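## Task

Scene 1 (cell paused). According to the log: an earlier run (9139) threw away plate B38 but left its lid parked in LP1. The mover then took the lid off R33 in nest N3 and parked it in LP2, took the lid off R83 in N2 and parked it in LP4, and took the lid off R38 in N1 and parked it in LP3. The dispenser then failed and the run aborted. Auto-recovery put the LP3 lid onto N1 and the LP4 lid onto N2, and then a watchdog stopped it. Lids carry no labels, so only this log shows which lid belongs to which plate. Goal: every plate gets its own lid back, seated fully down, and then CONTINUE is pressed. Plates, and the earlier run's lid, must stay where they began. Exception: if two or more plates in the nests are without a lid, press CALL instead and leave every plate and lid as it began. Pressing RETRY, CONTINUE or SKIP fails the task if the gripper is holding labware at that moment, if any plate at a nest is not seated in it, or if any lid there is not seated on a plate. Nothing may rely on the robot holding it at the end. Release everything and move the arms clear. Resting on the panel housing, the CALL key or the needed key still counts as clear.

## Robot and tools

Robot: two six-joint arms, left_arm and right_arm, each ending in a parallel two-finger gripper with a wrist camera. Either arm may do the work, and the idle one may be parked out of the way. The fingers point along the gripper's +z axis and close along its y axis. The reported hand position (end_effector_position) is the point between the finger pads, about 1 cm short of the fingertips.

Frame: every pose is given in one shared scene frame, in metres. The origin is on the table top midway between the arms. +z is up, +x points out over the table, and left_arm sits on the +y side. The names left and right do not refer to image sides. Orientation is a quaternion written w first (qw, qx, qy, qz). Base poses in this frame: left_arm (-0.038, +0.328, +0.373), right_arm (-0.005, -0.282, +0.373). Both bases are tilted.

Deck: nests are labelled N, lid parks LP, and the labels are in no fixed order, so read them from the images. The operator PANEL has four keys. Facing it, from left to right: RETRY (white), CONTINUE (green), SKIP (yellow), CALL (blue). The first three are go keys, and the job ends as soon as one goes down. A key counts as pressed once it is pushed until it latches. After CALL, the job ends when you stop.

The row format, used by both execute_actions and move: 16 numbers in a single flat list covering both arms. First come left_arm's x, y, z, qw, qx, qy, qz and opening, then the same eight for right_arm. x, y and z are an absolute target position for the hand, in metres in the scene frame. The quaternion is an absolute target orientation. Opening runs from -1 (closed) to +1 (fully open, 0.094 m). Both arms must always be filled in. To keep an arm still, repeat its last reported position and quaternion together with the opening it should have.

execute_actions(actions): a list of actions. Each action is a table of up to 15 rows, and each row lasts one 1/30 s step. If a table is shorter, its last row is held for the rest of the 15 steps. An action is refused for both arms if its target is more than 0.6 m from that hand's current position along any of the hand's axes. If the first action fails this check, or any action is malformed, nothing runs. At each step the target is clipped to within 70 mm and 16 degrees of the measured pose, so a distant target takes several actions. An empty list simply returns the current state and images.

move(target, speed, blocking): one 16-number row of absolute poses. Each hand travels in a straight line to its pose, and both arrive together in 0.5 to 10 s. speed is in m/s, from 0.002 to 0.5, default 0.25; rotation is limited to twice that value in rad/s. Paths ignore obstacles and the other arm, and hands can lag behind or overshoot. A faster move, or a target set deeper past the contact point, presses harder. The result includes a move: line giving the ending (done, off_target, moving, held, fault), any limits (paced means the pose was clipped, held means some steps were blocked), and each hand's distance from its pose. With blocking=false the call returns after 0.5 s. Before sending a new move or actions, check it with wait(0) or end it with stop.

wait(seconds, 0 to 10): lets time run while the arms hold their commands. stop: brakes a running move; braking needs some room. zoom_image(camera, region [x0,y0,x1,y1] in pixels, at most 504 by 504): gives a closer view from cam_high (672x504), cam_left_wrist or cam_right_wrist (each 616x616). read_manual only returns licence texts. finished_scene(scene) ends scene 1 or 2 for good, so the goal has to already hold.

Results: the state line gives each hand's pose. Hand target lines show where the controller is heading. grip_measured is the finger opening on the same -1..1 scale (readings can be off by about 1 mm). Step readings list positions, and HELD marks steps that were held back. A pose unreachable line names an arm whose command was changed by the clearance check. FAULT or OVER-TEMPERATURE FAULT means that arm has stopped. MOTOR HOT appears from 85 °C, and at 100 °C the arm goes limp.

Practical notes: hands often end up a centimetre or more off, usually too low, and commands of a few mm may not move anything. To hold a lid, command an opening about 0.03 below grip_measured. Lift lids straight up, carry them high, and lower them gently so they sit flat. Never press a go key while gripping something or while any plate or lid is not seated. Release before pressing, and press the key with the closed fingertips. Avoid collisions between the arms, hard pushes, slams, drops, and knocking anything off the table, which ends the scene.

Each tool is called as a command line: name --argument value for each argument, lists and objects as JSON in quotes; but a table of rows of numbers goes row by row, as --pt "numbers of a row", without its own name.

## Session

execute_actions --actions '[]'

Scene clock: 0.00 s.
left_arm: end_effector_position=(+0.4586, +0.4958, +0.2062) grip_measured=+1.000 end_effector_quat_wxyz=(+0.196, +0.310, +0.752, +0.547) | right_arm: end_effector_position=(+0.5099, -0.3622, +0.2574) grip_measured=+1.000 end_effector_quat_wxyz=(+0.381, -0.025, +0.924, +0.008)
Joint positions: left_arm=[ 0.007  2.124  0.687  1.549 -0.681  1.573  0.094] | right_arm=[-0.251  1.533  0.58   0.564 -0.129 -0.245  0.094]
Joint velocities: left_arm=[-0.024 -0.005 -0.012  0.007  0.022 -0.022  0.   ] | right_arm=[-0.005 -0.015  0.012 -0.007 -0.022  0.022  0.   ]
Hand target (left_arm): +0.458, +0.496, +0.207; +0.197, +0.310, +0.752, +0.548
Hand target (right_arm): +0.514, -0.363, +0.258; +0.385, -0.025, +0.923, +0.007

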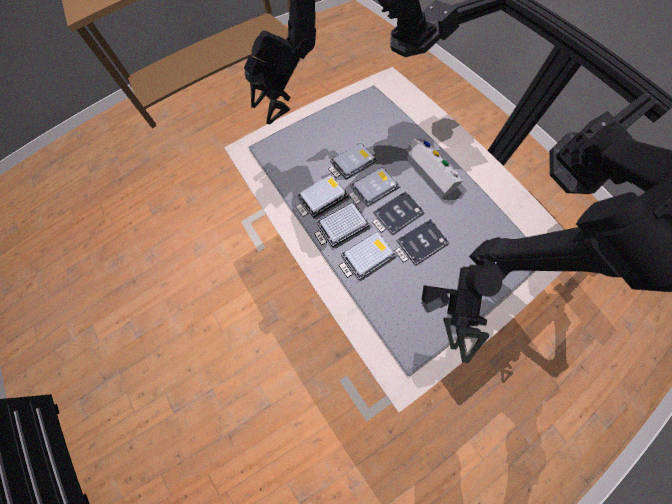

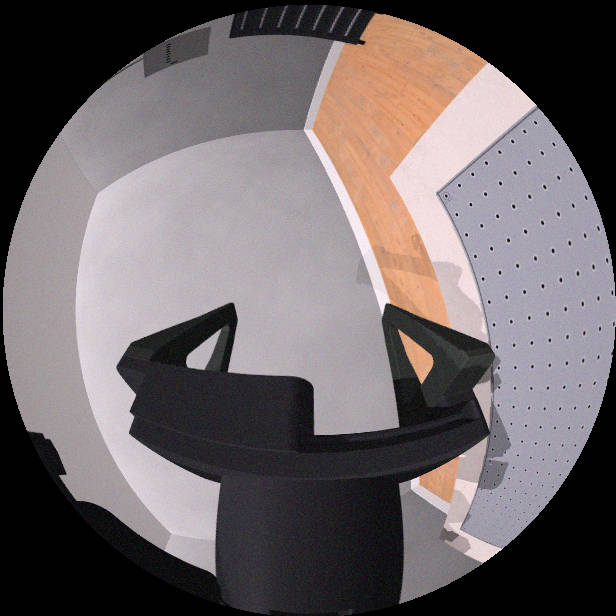

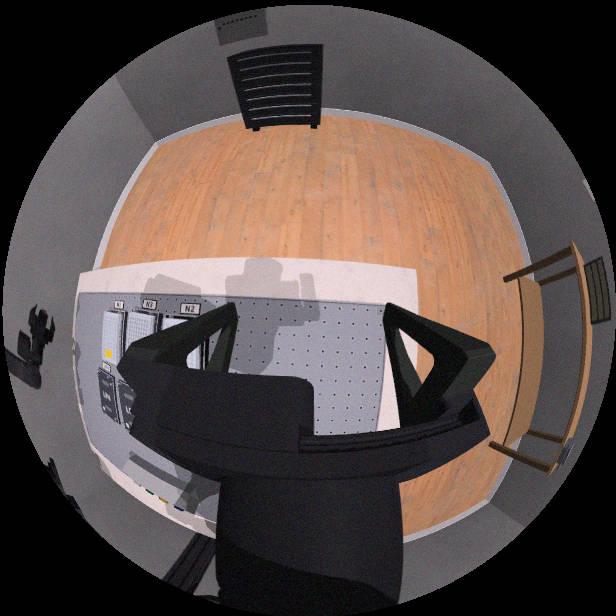

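zoom_image --camera "cam_high" --region '[280, 120, 480, 290]'

zoom_image --camera "cam_high" --region '[290, 135, 410, 235]'

zoom_image --camera "cam_high" --region '[305, 190, 455, 290]'

Region (280, 120, 480, 290) of cam_high's 672x504 image, scaled by 2.520, with more detail than that image has; it fills the top 428 rows of this view, and the rest is white.

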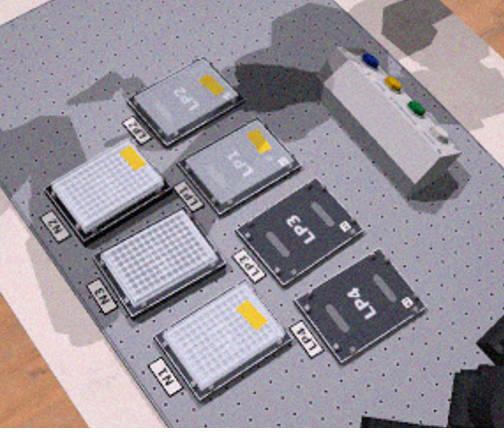

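Region (290, 135, 410, 235) of cam_high's 672x504 image, scaled by 4.200, with more detail than that image has.

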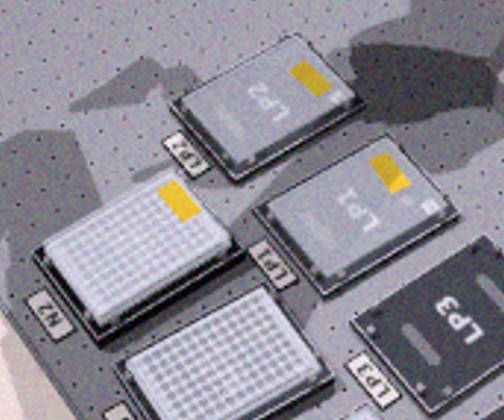

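Region (305, 190, 455, 290) of cam_high's 672x504 image, scaled by 3.360, with more detail than that image has.

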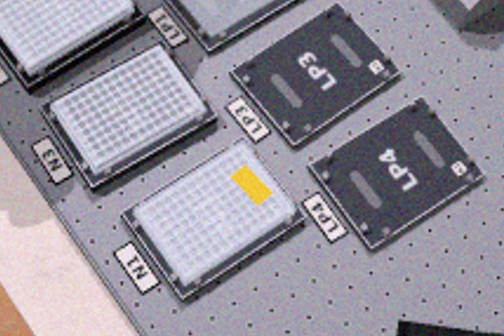

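zoom_image --camera "cam_high" --region '[292, 165, 362, 225]'

zoom_image --camera "cam_high" --region '[335, 225, 405, 285]'

zoom_image --camera "cam_high" --region '[310, 195, 380, 255]'

zoom_image --camera "cam_high" --region '[322, 135, 392, 195]'

Region (292, 165, 362, 225) of cam_high's 672x504 image, scaled by 7.200, with more detail than that image has; it fills the top 432 rows of this view, and the rest is white.

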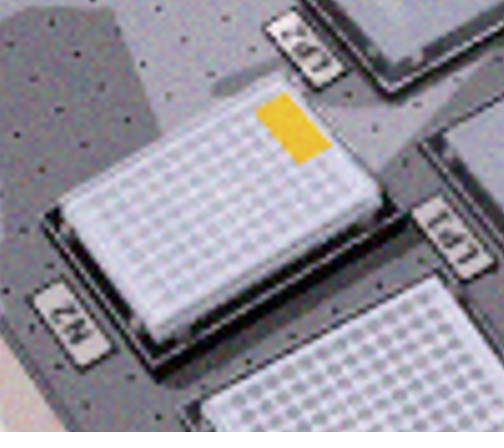

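Region (335, 225, 405, 285) of cam_high's 672x504 image, scaled by 7.200, with more detail than that image has; it fills the top 432 rows of this view, and the rest is white.

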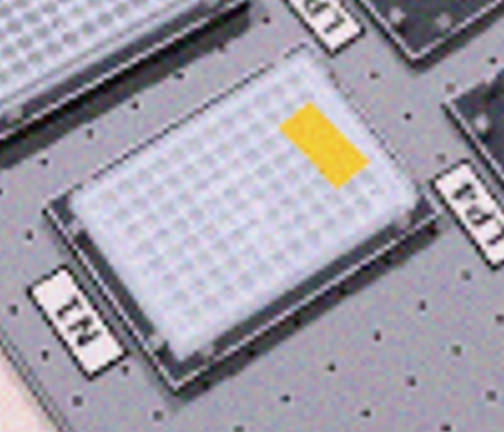

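Region (310, 195, 380, 255) of cam_high's 672x504 image, scaled by 7.200, with more detail than that image has; it fills the top 432 rows of this view, and the rest is white.

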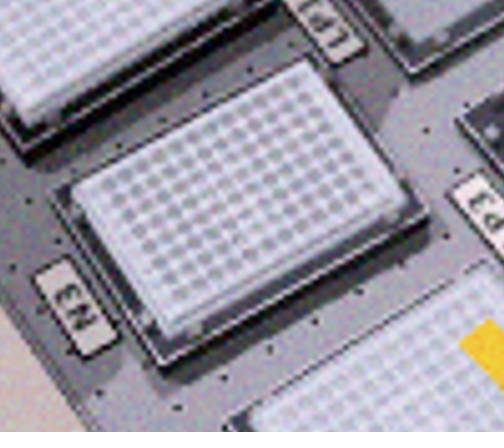

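Region (322, 135, 392, 195) of cam_high's 672x504 image, scaled by 7.200, with more detail than that image has; it fills the top 432 rows of this view, and the rest is white.

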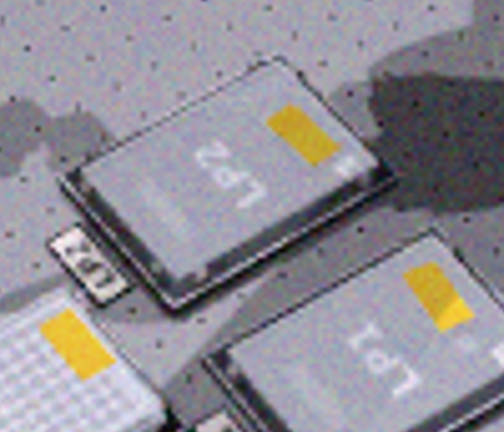

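move --target '[0.4586,0.4958,0.2062,0.196,0.310,0.752,0.547,1, 0.267,-0.203,0.13,0,0,1,0,1]' --speed 0.4

Scene clock: 27.87 s.
left_arm: end_effector_position=(+0.4586, +0.4958, +0.2062) grip_measured=+1.000 end_effector_quat_wxyz=(+0.196, +0.310, +0.752, +0.547) | right_arm: end_effector_position=(+0.2667, -0.2084, +0.1306) grip_measured=+1.000 end_effector_quat_wxyz=(+0.005, -0.007, +1.000, -0.001)
Joint positions: left_arm=[ 0.007  2.124  0.687  1.549 -0.681  1.573  0.094] | right_arm=[0.195 1.857 0.463 0.189 0.25  0.189 0.094]
Joint velocities: left_arm=[-0.005 -0.005 -0.002 -0.002 -0.051 -0.007  0.   ] | right_arm=[-0.005 -0.005 -0.002  0.002 -0.022  0.007  0.   ]
Hand target (left_arm): +0.459, +0.496, +0.206; +0.196, +0.310, +0.752, +0.547
Hand target (right_arm): +0.267, -0.206, +0.130; +0.003, -0.004, +1.000, -0.002
Off the commanded pose (left_arm): 0.000 m, 0 deg.
Off the commanded pose (right_arm): 0.005 m, 1 deg.
move: done
camera_calibration (this result's frames):
cam_right_wrist: T_world_to_cam=[[0.00597522, -0.99995, -0.0079595, -0.208559], [-0.811377, -0.00950053, 0.584446, 0.1389], [-0.584493, 0.00296596, -0.811394, 0.382948], [0, 0, 0, 1]] pos_world=[0.337777, -0.208364, 0.227882]

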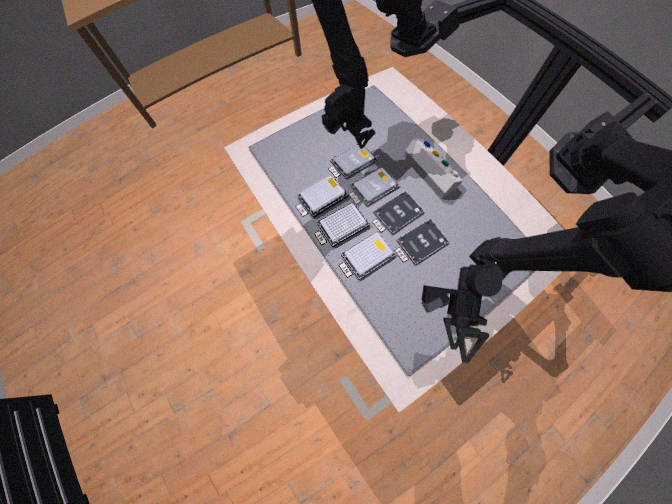

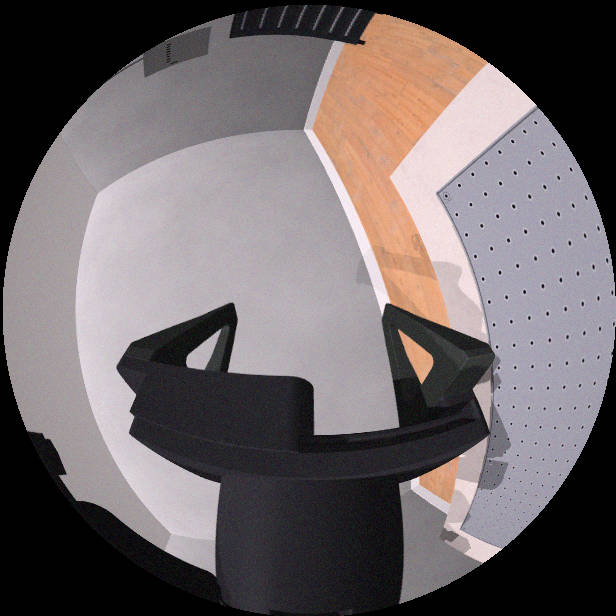

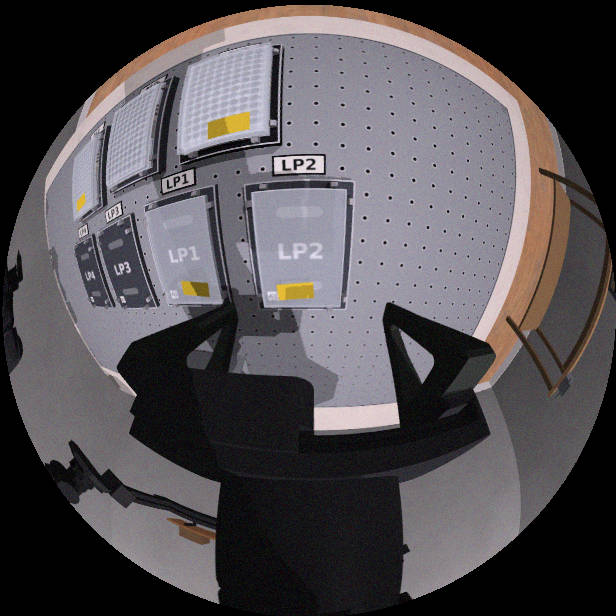

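zoom_image --camera "cam_right_wrist" --region '[160, 30, 300, 170]'

zoom_image --camera "cam_right_wrist" --region '[230, 170, 370, 320]'

zoom_image --camera "cam_right_wrist" --region '[50, 60, 190, 230]'

Region (160, 30, 300, 170) of cam_right_wrist's 616x616 image, scaled by 3.600, with more detail than that image has.

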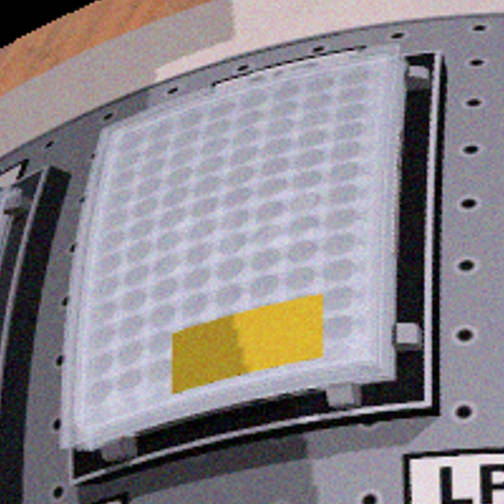

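Region (230, 170, 370, 320) of cam_right_wrist's 616x616 image, scaled by 3.360, with more detail than that image has; it fills the left 470 columns of this view, and the rest is white.

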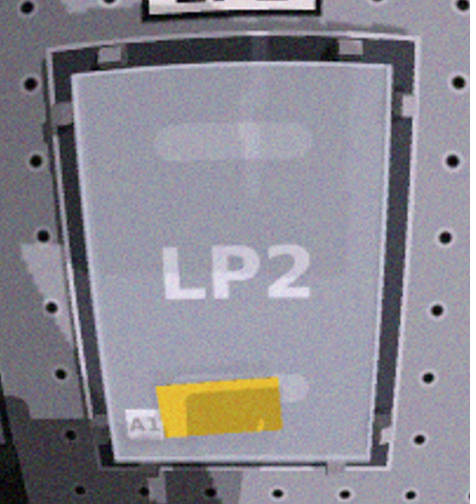

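Region (50, 60, 190, 230) of cam_right_wrist's 616x616 image, scaled by 2.965, with more detail than that image has; it fills the left 415 columns of this view, and the rest is white.

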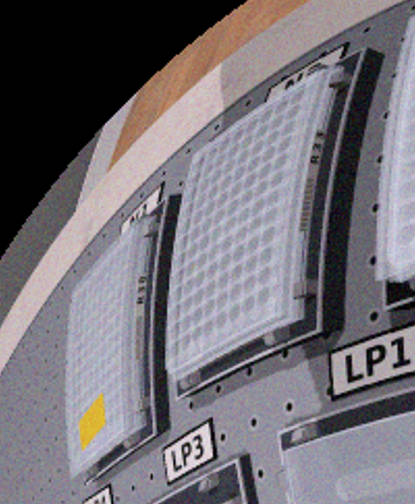

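move --target '[0.4586,0.4958,0.2062,0.196,0.310,0.752,0.547,1, 0.2645,-0.196,0.065,0,0,1,0,1]' --speed 0.2

Scene clock: 50.53 s.
left_arm: end_effector_position=(+0.4586, +0.4958, +0.2062) grip_measured=+1.000 end_effector_quat_wxyz=(+0.196, +0.310, +0.752, +0.547) | right_arm: end_effector_position=(+0.2598, -0.1931, +0.0684) grip_measured=+1.000 end_effector_quat_wxyz=(-0.006, -0.008, +1.000, -0.001)
Joint positions: left_arm=[ 0.007  2.124  0.687  1.549 -0.681  1.573  0.094] | right_arm=[0.195 2.109 0.566 0.318 0.247 0.192 0.094]
Joint velocities: left_arm=[ 0.005 -0.005  0.012 -0.007  0.022  0.066  0.   ] | right_arm=[ 0.005 -0.015 -0.007  0.002 -0.007  0.007  0.   ]
Hand target (left_arm): +0.459, +0.496, +0.206; +0.196, +0.310, +0.752, +0.547
Hand target (right_arm): +0.265, -0.196, +0.066; -0.000, -0.000, +1.000, -0.000
Off the commanded pose (left_arm): 0.000 m, 0 deg.
Off the commanded pose (right_arm): 0.006 m, 1 deg.
move: done
camera_calibration (this result's frames):
cam_right_wrist: T_world_to_cam=[[0.00817672, -0.999936, -0.00776845, -0.194342], [-0.799304, -0.0112039, 0.600822, 0.165212], [-0.600871, 0.0012966, -0.799345, 0.331512], [0, 0, 0, 1]] pos_world=[0.33284, -0.192908, 0.16422]

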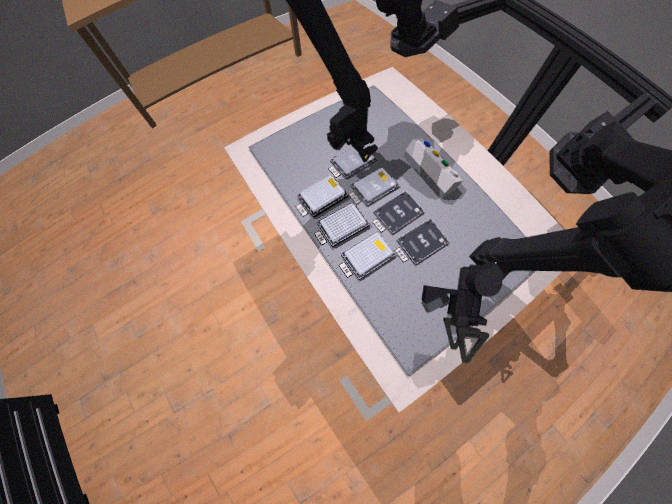

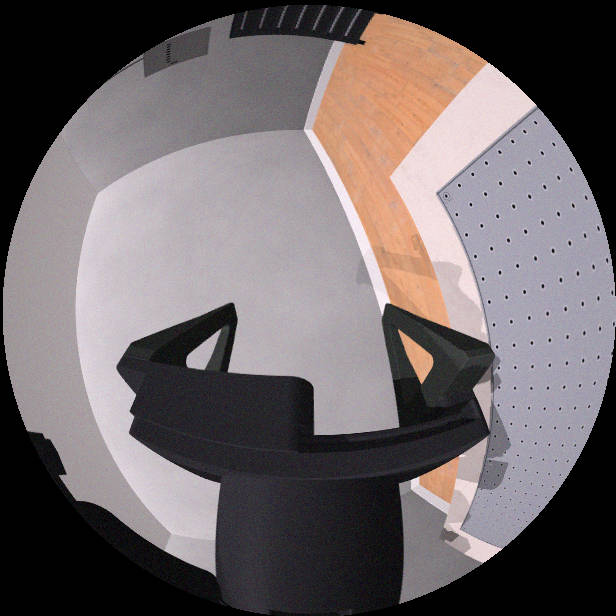

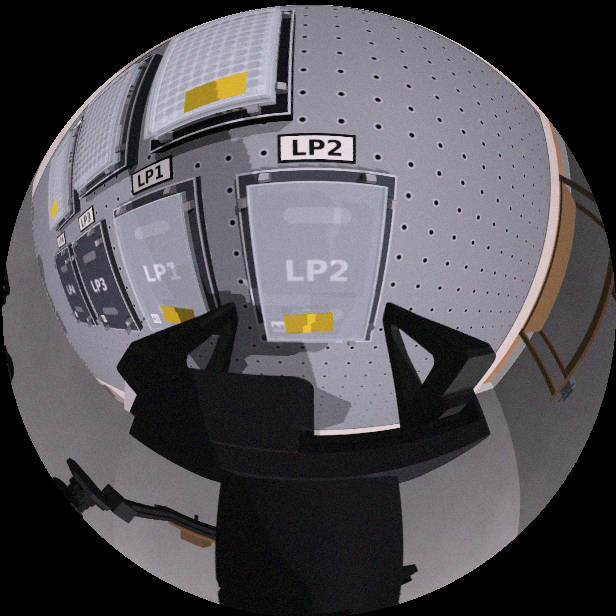

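zoom_image --camera "cam_right_wrist" --region '[220, 160, 410, 350]'

zoom_image --camera "cam_right_wrist" --region '[130, 0, 310, 160]'

Region (220, 160, 410, 350) of cam_right_wrist's 616x616 image, scaled by 2.653, with more detail than that image has.

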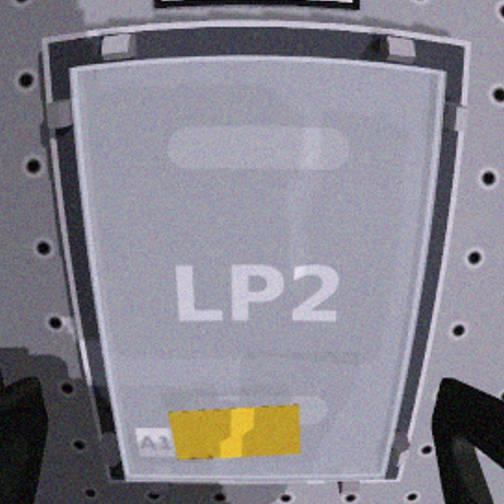

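Region (130, 0, 310, 160) of cam_right_wrist's 616x616 image, scaled by 2.800, with more detail than that image has.

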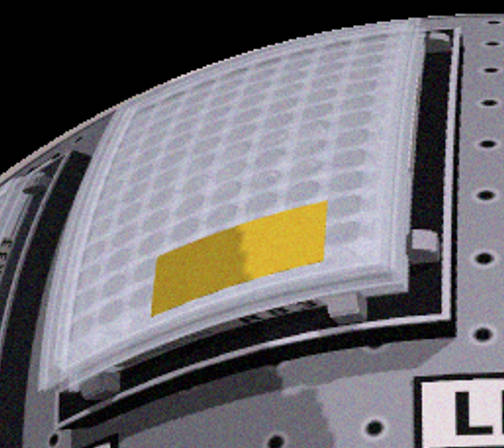

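move --target '[0.4586,0.4958,0.2062,0.196,0.310,0.752,0.547,1, 0.267,-0.201,0.052,0,0,1,0,1]' --speed 0.1

Scene clock: 62.53 s.
left_arm: end_effector_position=(+0.4586, +0.4958, +0.2062) grip_measured=+1.000 end_effector_quat_wxyz=(+0.196, +0.310, +0.752, +0.547) | right_arm: end_effector_position=(+0.2672, -0.1955, +0.0582) grip_measured=+1.000 end_effector_quat_wxyz=(+0.001, -0.002, +1.000, +0.001)
Joint positions: left_arm=[ 0.007  2.124  0.687  1.549 -0.681  1.573  0.094] | right_arm=[0.174 2.137 0.589 0.341 0.237 0.18  0.094]
Joint velocities: left_arm=[ 0.005 -0.005 -0.007 -0.017 -0.081  0.022  0.   ] | right_arm=[ 0.005 -0.005 -0.012 -0.012 -0.037  0.007  0.   ]
Hand target (left_arm): +0.459, +0.496, +0.206; +0.196, +0.310, +0.752, +0.547
Hand target (right_arm): +0.267, -0.201, +0.052; -0.000, +0.000, +1.000, -0.000
Off the commanded pose (left_arm): 0.000 m, 0 deg.
Off the commanded pose (right_arm): 0.008 m, 0 deg.
move: done
camera_calibration (this result's frames):
cam_right_wrist: T_world_to_cam=[[-0.0034258, -0.99992, -0.0122139, -0.193512], [-0.806842, -0.00445167, 0.590751, 0.181127], [-0.590758, 0.0118785, -0.806762, 0.327608], [0, 0, 0, 1]] pos_world=[0.339015, -0.196582, 0.154938]

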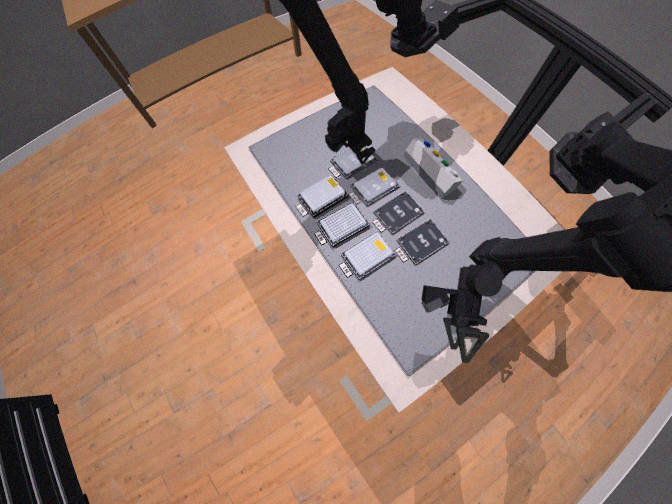

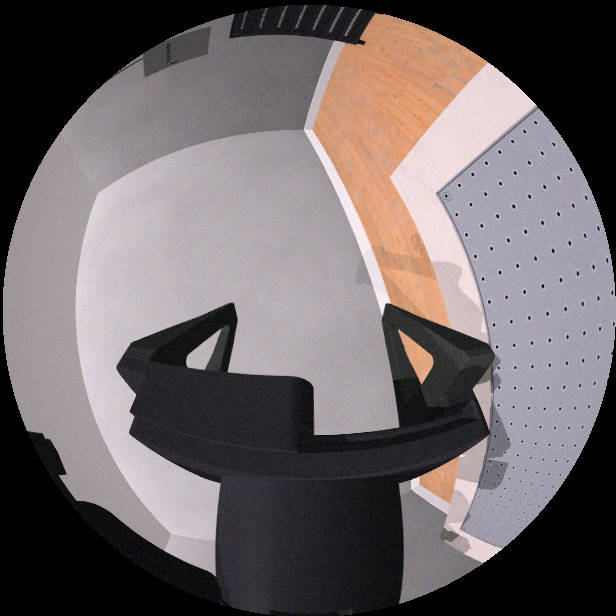

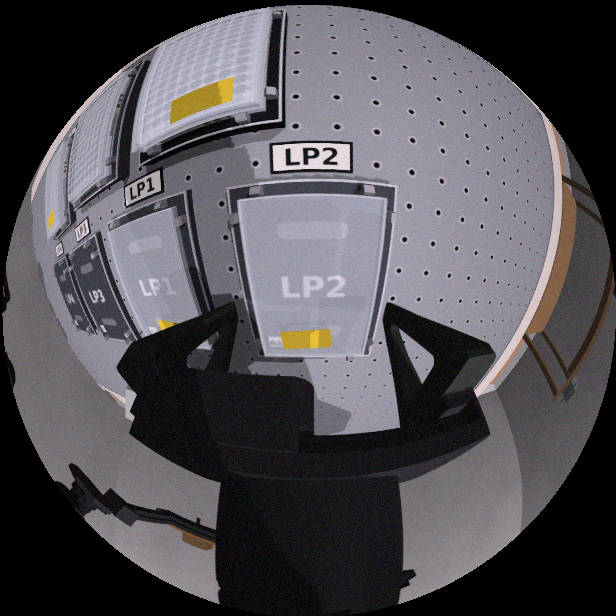

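move --target '[0.4586,0.4958,0.2062,0.196,0.310,0.752,0.547,1, 0.265,-0.205,0.044,0,0,1,0,1]' --speed 0.05

zoom_image --camera "cam_right_wrist" --region '[200, 170, 420, 390]'

Scene clock: 66.43 s.
left_arm: end_effector_position=(+0.4586, +0.4958, +0.2062) grip_measured=+1.000 end_effector_quat_wxyz=(+0.196, +0.310, +0.752, +0.547) | right_arm: end_effector_position=(+0.2636, -0.1998, +0.0501) grip_measured=+1.000 end_effector_quat_wxyz=(-0.001, -0.003, +1.000, +0.001)
Joint positions: left_arm=[ 0.007  2.124  0.687  1.549 -0.681  1.573  0.094] | right_arm=[0.158 2.167 0.594 0.365 0.232 0.164 0.094]
Joint velocities: left_arm=[-0.015 -0.005 -0.007  0.012  0.081  0.066  0.   ] | right_arm=[-0.005  0.005  0.012  0.017 -0.037  0.022  0.   ]
Hand target (left_arm): +0.459, +0.496, +0.206; +0.196, +0.310, +0.752, +0.547
Hand target (right_arm): +0.265, -0.205, +0.044; -0.000, -0.000, +1.000, -0.000
Off the commanded pose (left_arm): 0.000 m, 0 deg.
Off the commanded pose (right_arm): 0.008 m, 0 deg.
move: done
camera_calibration (this result's frames):
cam_right_wrist: T_world_to_cam=[[-0.00231454, -0.999933, -0.0113197, -0.1982], [-0.804738, -0.00485724, 0.593611, 0.182266], [-0.593626, 0.0104833, -0.804673, 0.319303], [0, 0, 0, 1]] pos_world=[0.335764, -0.200648, 0.146496]

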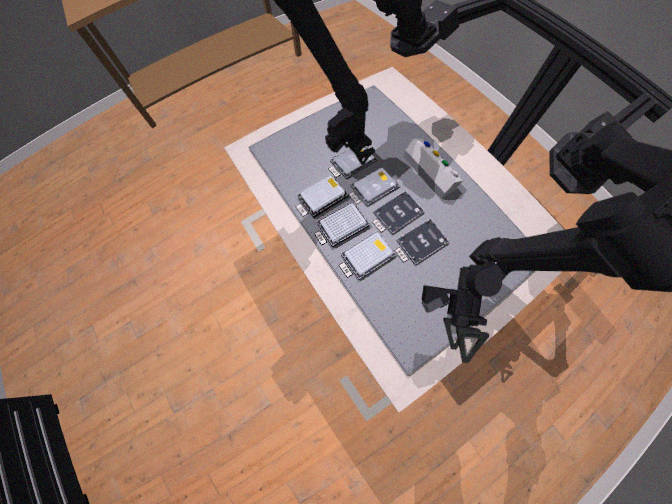

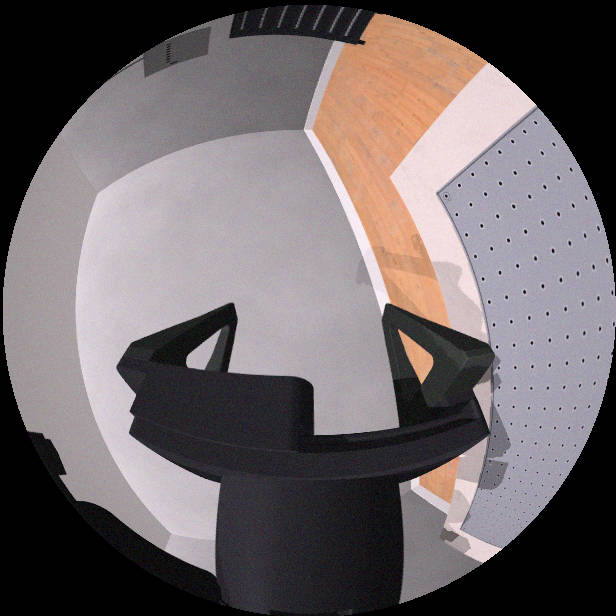

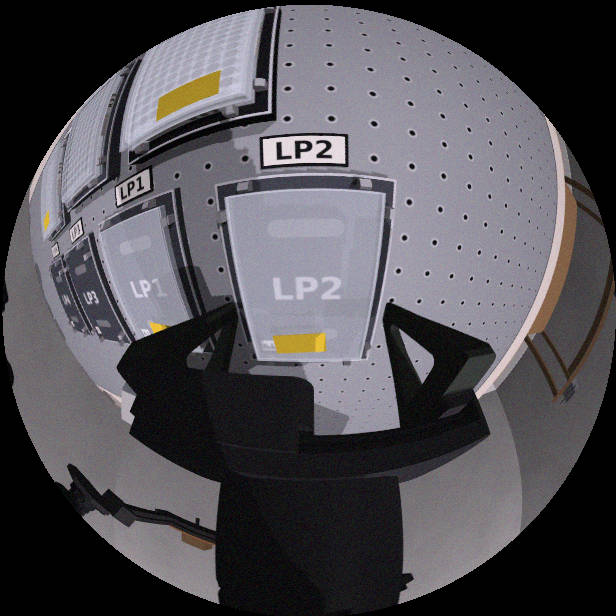

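Region (200, 170, 420, 390) of cam_right_wrist's 616x616 image, scaled by 2.291, with more detail than that image has.

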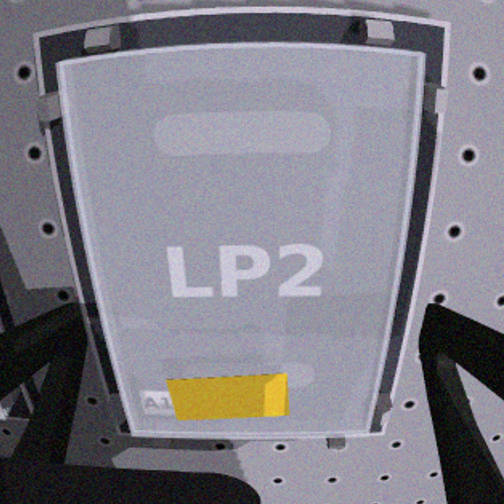

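move --target '[0.4586,0.4958,0.2062,0.196,0.310,0.752,0.547,1, 0.265,-0.203,0.033,0,0,1,0,1]' --speed 0.04

zoom_image --camera "cam_right_wrist" --region '[200, 170, 420, 390]'

Scene clock: 71.97 s.
left_arm: end_effector_position=(+0.4586, +0.4958, +0.2062) grip_measured=+1.000 end_effector_quat_wxyz=(+0.196, +0.310, +0.752, +0.547) | right_arm: end_effector_position=(+0.2649, -0.1967, +0.0393) grip_measured=+1.000 end_effector_quat_wxyz=(+0.000, -0.004, +1.000, +0.002)
Joint positions: left_arm=[ 0.007  2.124  0.687  1.549 -0.681  1.573  0.094] | right_arm=[0.158 2.203 0.618 0.381 0.231 0.161 0.094]
Joint velocities: left_arm=[-0.005 -0.005 -0.017  0.002  0.066 -0.007  0.   ] | right_arm=[ 0.005 -0.015 -0.007  0.007  0.081 -0.007  0.   ]
Hand target (left_arm): +0.459, +0.496, +0.206; +0.196, +0.310, +0.752, +0.547
Hand target (right_arm): +0.265, -0.203, +0.033; +0.000, +0.000, +1.000, -0.000
Off the commanded pose (left_arm): 0.000 m, 0 deg.
Off the commanded pose (right_arm): 0.009 m, 0 deg.
move: done
camera_calibration (this result's frames):
cam_right_wrist: T_world_to_cam=[[-0.000318542, -0.999916, -0.0129529, -0.195752], [-0.806349, -0.00740401, 0.591393, 0.189741], [-0.591439, 0.0106329, -0.806279, 0.310867], [0, 0, 0, 1]] pos_world=[0.336794, -0.197636, 0.135899]

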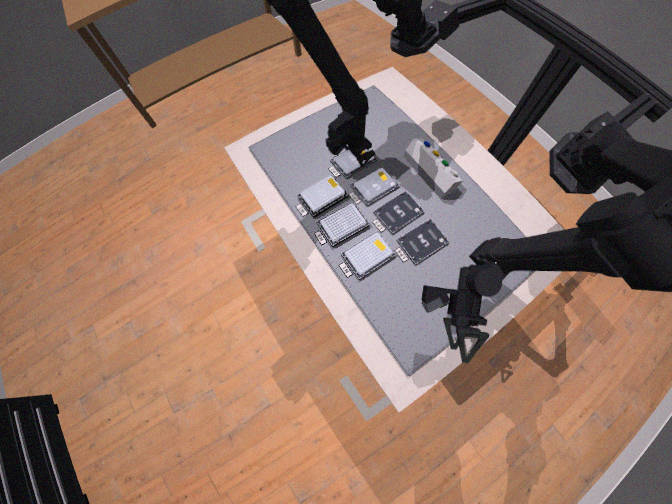

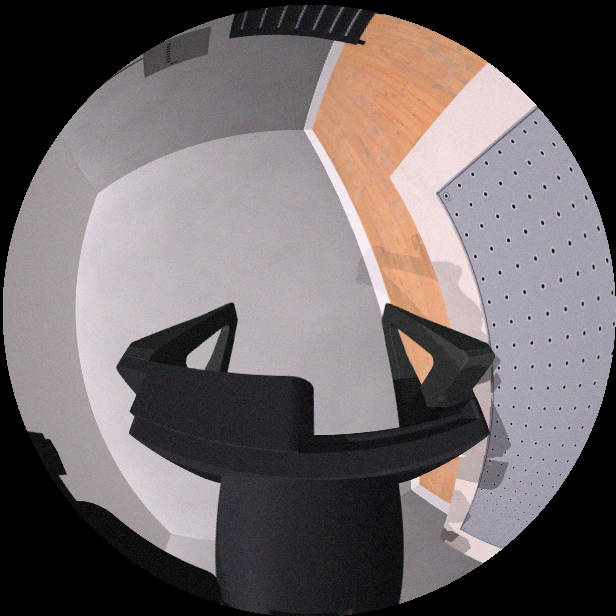

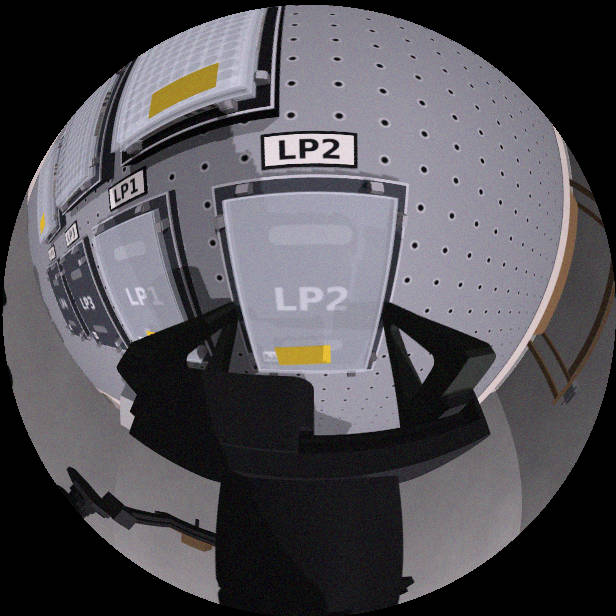

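Region (200, 170, 420, 390) of cam_right_wrist's 616x616 image, scaled by 2.291, with more detail than that image has.

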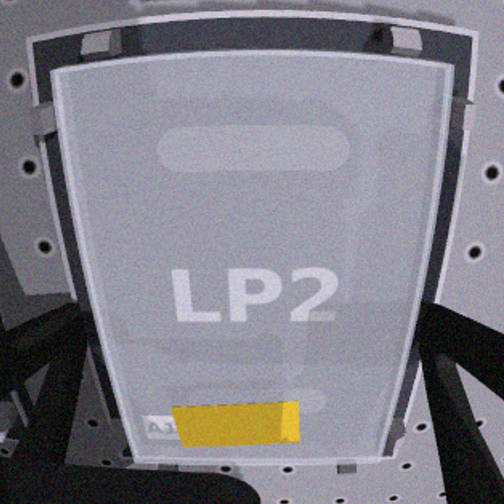

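execute_actions --actions '[[[0.4586,0.4958,0.2062,0.196,0.310,0.752,0.547,1, 0.265,-0.203,0.033,0,0,1,0,0.9],[0.4586,0.4958,0.2062,0.196,0.310,0.752,0.547,1, 0.265,-0.203,0.033,0,0,1,0,0.87],[0.4586,0.4958,0.2062,0.196,0.310,0.752,0.547,1, 0.265,-0.203,0.033,0,0,1,0,0.85],[0.4586,0.4958,0.2062,0.196,0.310,0.752,0.547,1, 0.265,-0.203,0.033,0,0,1,0,0.83],[0.4586,0.4958,0.2062,0.196,0.310,0.752,0.547,1, 0.265,-0.203,0.033,0,0,1,0,0.81],[0.4586,0.4958,0.2062,0.196,0.310,0.752,0.547,1, 0.265,-0.203,0.033,0,0,1,0,0.80],[0.4586,0.4958,0.2062,0.196,0.310,0.752,0.547,1, 0.265,-0.203,0.033,0,0,1,0,0.79],[0.4586,0.4958,0.2062,0.196,0.310,0.752,0.547,1, 0.265,-0.203,0.033,0,0,1,0,0.78],[0.4586,0.4958,0.2062,0.196,0.310,0.752,0.547,1, 0.265,-0.203,0.033,0,0,1,0,0.77],[0.4586,0.4958,0.2062,0.196,0.310,0.752,0.547,1, 0.265,-0.203,0.033,0,0,1,0,0.76]]]'

zoom_image --camera "cam_right_wrist" --region '[200, 170, 420, 390]'

Scene clock: 80.67 s.
left_arm: end_effector_position=(+0.4586, +0.4958, +0.2062) grip_measured=+1.000 end_effector_quat_wxyz=(+0.196, +0.310, +0.752, +0.547) | right_arm: end_effector_position=(+0.2649, -0.1967, +0.0393) grip_measured=+0.796 end_effector_quat_wxyz=(+0.000, -0.004, +1.000, +0.002)
Joint positions: left_arm=[ 0.007  2.124  0.687  1.549 -0.681  1.573  0.094] | right_arm=[0.158 2.203 0.618 0.381 0.231 0.161 0.084]
Joint velocities: left_arm=[-0.005 -0.005  0.002 -0.007 -0.007  0.022  0.   ] | right_arm=[-0.005 -0.005  0.007 -0.007 -0.007  0.022 -0.001]
Hand target (left_arm): +0.459, +0.496, +0.206; +0.196, +0.310, +0.752, +0.547
Hand target (right_arm): +0.265, -0.203, +0.033; -0.000, +0.000, +1.000, -0.000
Off the commanded pose (left_arm): 0.000 m, 0 deg.
Off the commanded pose (right_arm): 0.009 m, 1 deg.
Step readings (end_effector_position):
0: left_arm (+0.4586, +0.4958, +0.2062) | right_arm (+0.2649, -0.1967, +0.0393)
1: left_arm (+0.4586, +0.4958, +0.2062) | right_arm (+0.2649, -0.1967, +0.0393)
2: left_arm (+0.4586, +0.4958, +0.2062) | right_arm (+0.2649, -0.1967, +0.0393)
4: left_arm (+0.4586, +0.4958, +0.2062) | right_arm (+0.2649, -0.1967, +0.0393)
8: left_arm (+0.4586, +0.4958, +0.2062) | right_arm (+0.2649, -0.1967, +0.0393)
15: end_effector_position above
camera_calibration (this result's frames):
cam_right_wrist: T_world_to_cam=[[0.0000629154, -0.999916, -0.0129527, -0.195853], [-0.806347, -0.00771148, 0.591392, 0.18968], [-0.591442, 0.0104071, -0.80628, 0.310824], [0, 0, 0, 1]] pos_world=[0.336795, -0.197609, 0.135899]

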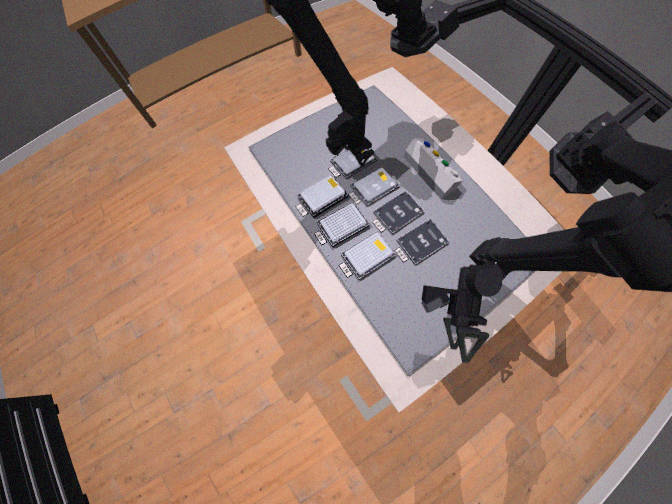

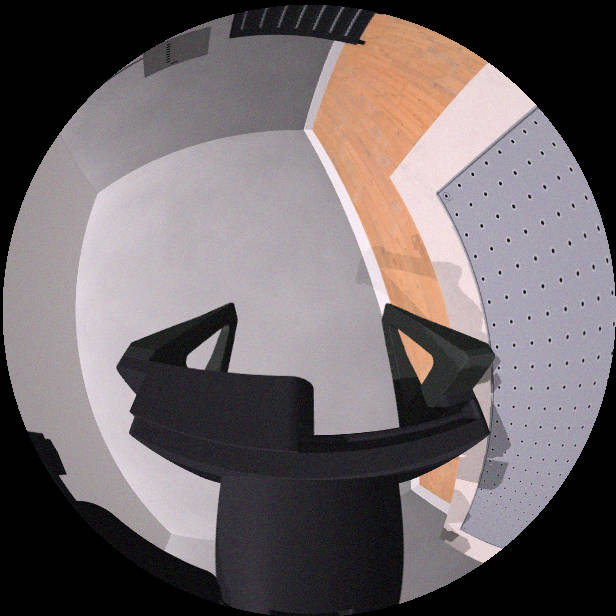

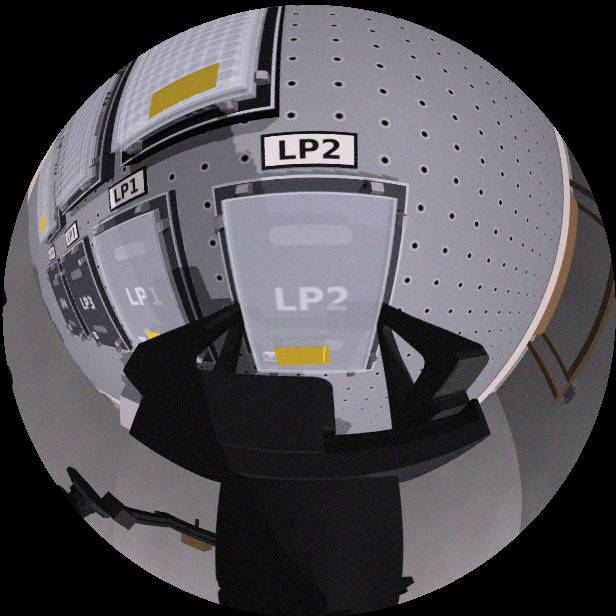

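Region (200, 170, 420, 390) of cam_right_wrist's 616x616 image, scaled by 2.291, with more detail than that image has.

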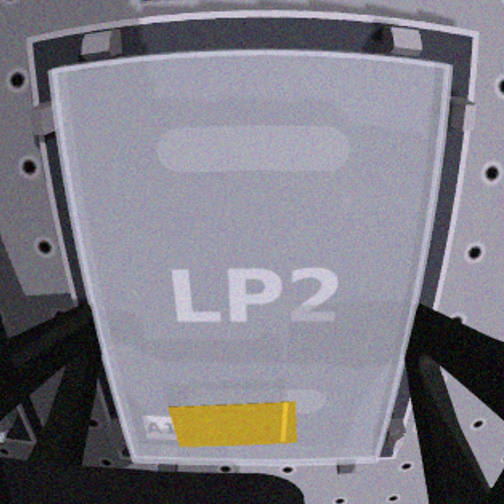

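move --target '[0.4586,0.4958,0.2062,0.196,0.310,0.752,0.547,1, 0.265,-0.195,0.085,0,0,1,0,0.76]' --speed 0.1

move --target '[0.4586,0.4958,0.2062,0.196,0.310,0.752,0.547,1, 0.444,-0.002,0.085,0,0,1,0,0.76]' --speed 0.25

Scene clock: 87.57 s.
left_arm: end_effector_position=(+0.4586, +0.4958, +0.2062) grip_measured=+1.000 end_effector_quat_wxyz=(+0.196, +0.310, +0.752, +0.547) | right_arm: end_effector_position=(+0.2777, -0.1980, +0.0810) grip_measured=+0.796 end_effector_quat_wxyz=(+0.011, +0.005, +1.000, +0.001)
Joint positions: left_arm=[ 0.007  2.124  0.687  1.549 -0.681  1.573  0.094] | right_arm=[0.18  2.049 0.559 0.302 0.244 0.194 0.084]
Joint velocities: left_arm=[-0.005  0.005 -0.002 -0.027 -0.022  0.037  0.   ] | right_arm=[-0.005  0.005 -0.007 -0.017  0.007 -0.007 -0.   ]
Hand target (left_arm): +0.459, +0.496, +0.206; +0.196, +0.310, +0.752, +0.547
Hand target (right_arm): +0.265, -0.196, +0.085; +0.000, -0.000, +1.000, +0.000
Off the commanded pose (left_arm): 0.000 m, 0 deg.
Off the commanded pose (right_arm): 0.014 m, 1 deg.
move: off_target (right_arm)
camera_calibration (this result's frames):
cam_right_wrist: T_world_to_cam=[[-0.0169731, -0.999778, -0.0124933, -0.191875], [-0.819198, 0.00674129, 0.573472, 0.183209], [-0.57326, 0.0199681, -0.81913, 0.3499], [0, 0, 0, 1]] pos_world=[0.347412, -0.200054, 0.179151]

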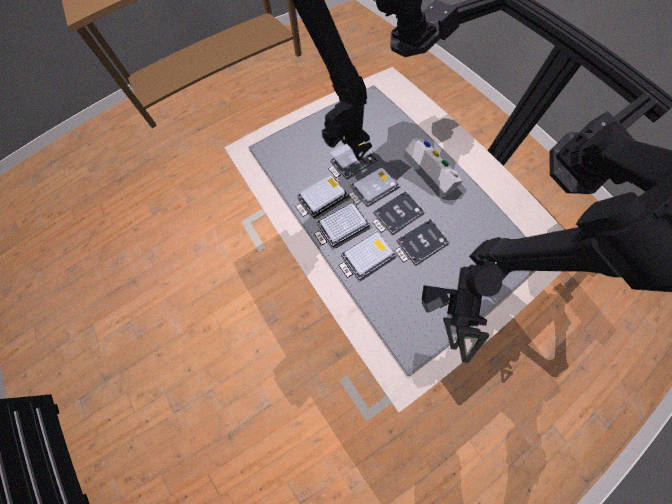

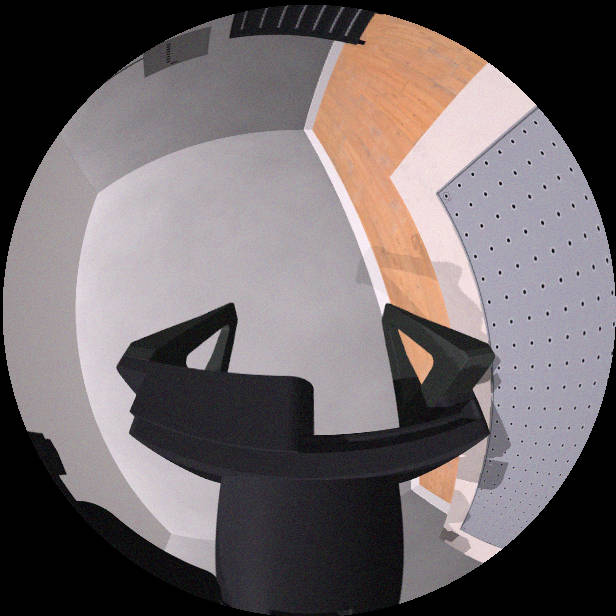

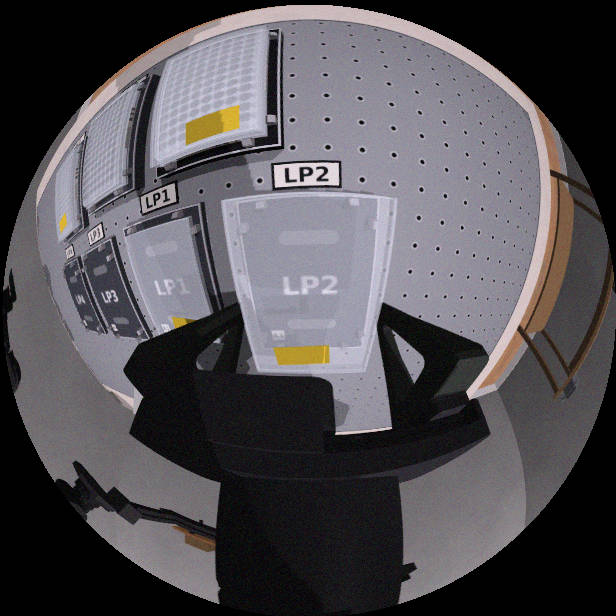

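Scene clock: 89.13 s.
left_arm: end_effector_position=(+0.4586, +0.4958, +0.2062) grip_measured=+1.000 end_effector_quat_wxyz=(+0.196, +0.310, +0.752, +0.547) | right_arm: end_effector_position=(+0.4493, -0.0062, +0.0923) grip_measured=+0.796 end_effector_quat_wxyz=(+0.008, +0.002, +1.000, +0.005)
Joint positions: left_arm=[ 0.007  2.124  0.687  1.549 -0.681  1.573  0.094] | right_arm=[ 0.467  2.151  1.227 -0.347  0.331  0.471  0.084]
Joint velocities: left_arm=[ 0.005 -0.015 -0.017  0.012  0.022  0.037  0.   ] | right_arm=[ 0.005 -0.005  0.017 -0.017 -0.007  0.037  0.   ]
Hand target (left_arm): +0.459, +0.496, +0.206; +0.196, +0.310, +0.752, +0.547
Hand target (right_arm): +0.443, -0.000, +0.086; +0.002, +0.000, +1.000, +0.002
Off the commanded pose (left_arm): 0.000 m, 0 deg.
Off the commanded pose (right_arm): 0.010 m, 1 deg.
move: done
camera_calibration (this result's frames):
cam_right_wrist: T_world_to_cam=[[-0.0108168, -0.999733, -0.0204127, 0.00097323], [-0.815911, -0.0029773, 0.57817, 0.314003], [-0.578077, 0.0229089, -0.815661, 0.455634], [0, 0, 0, 1]] pos_world=[0.5196, -0.00853021, 0.190116]

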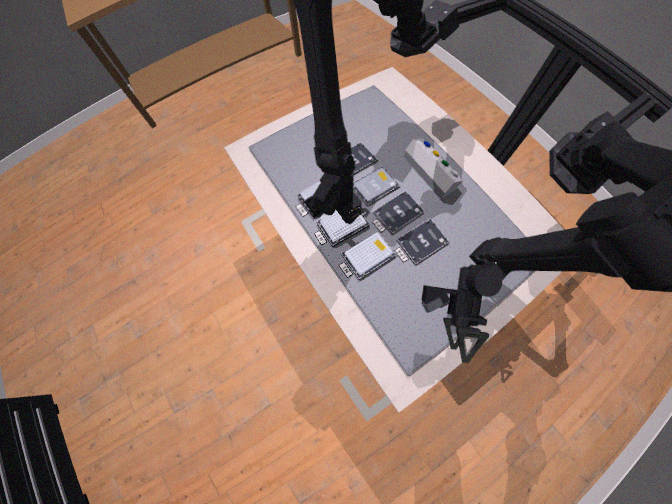

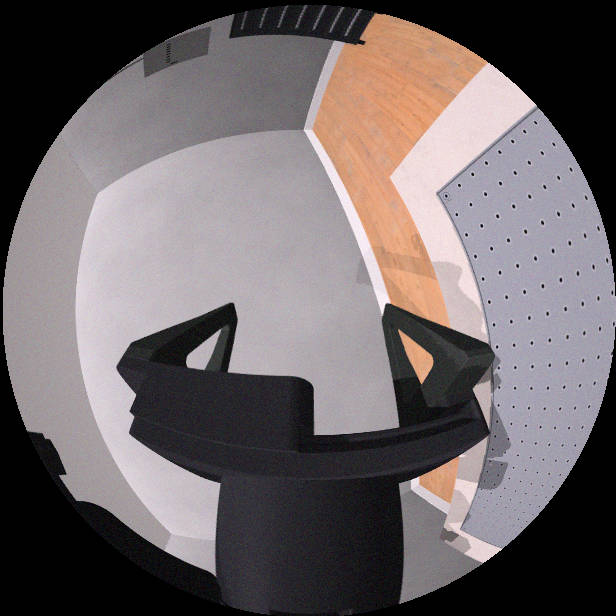

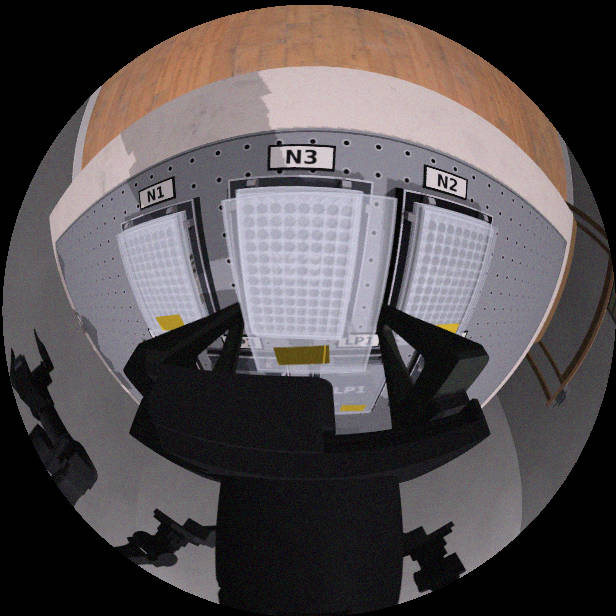

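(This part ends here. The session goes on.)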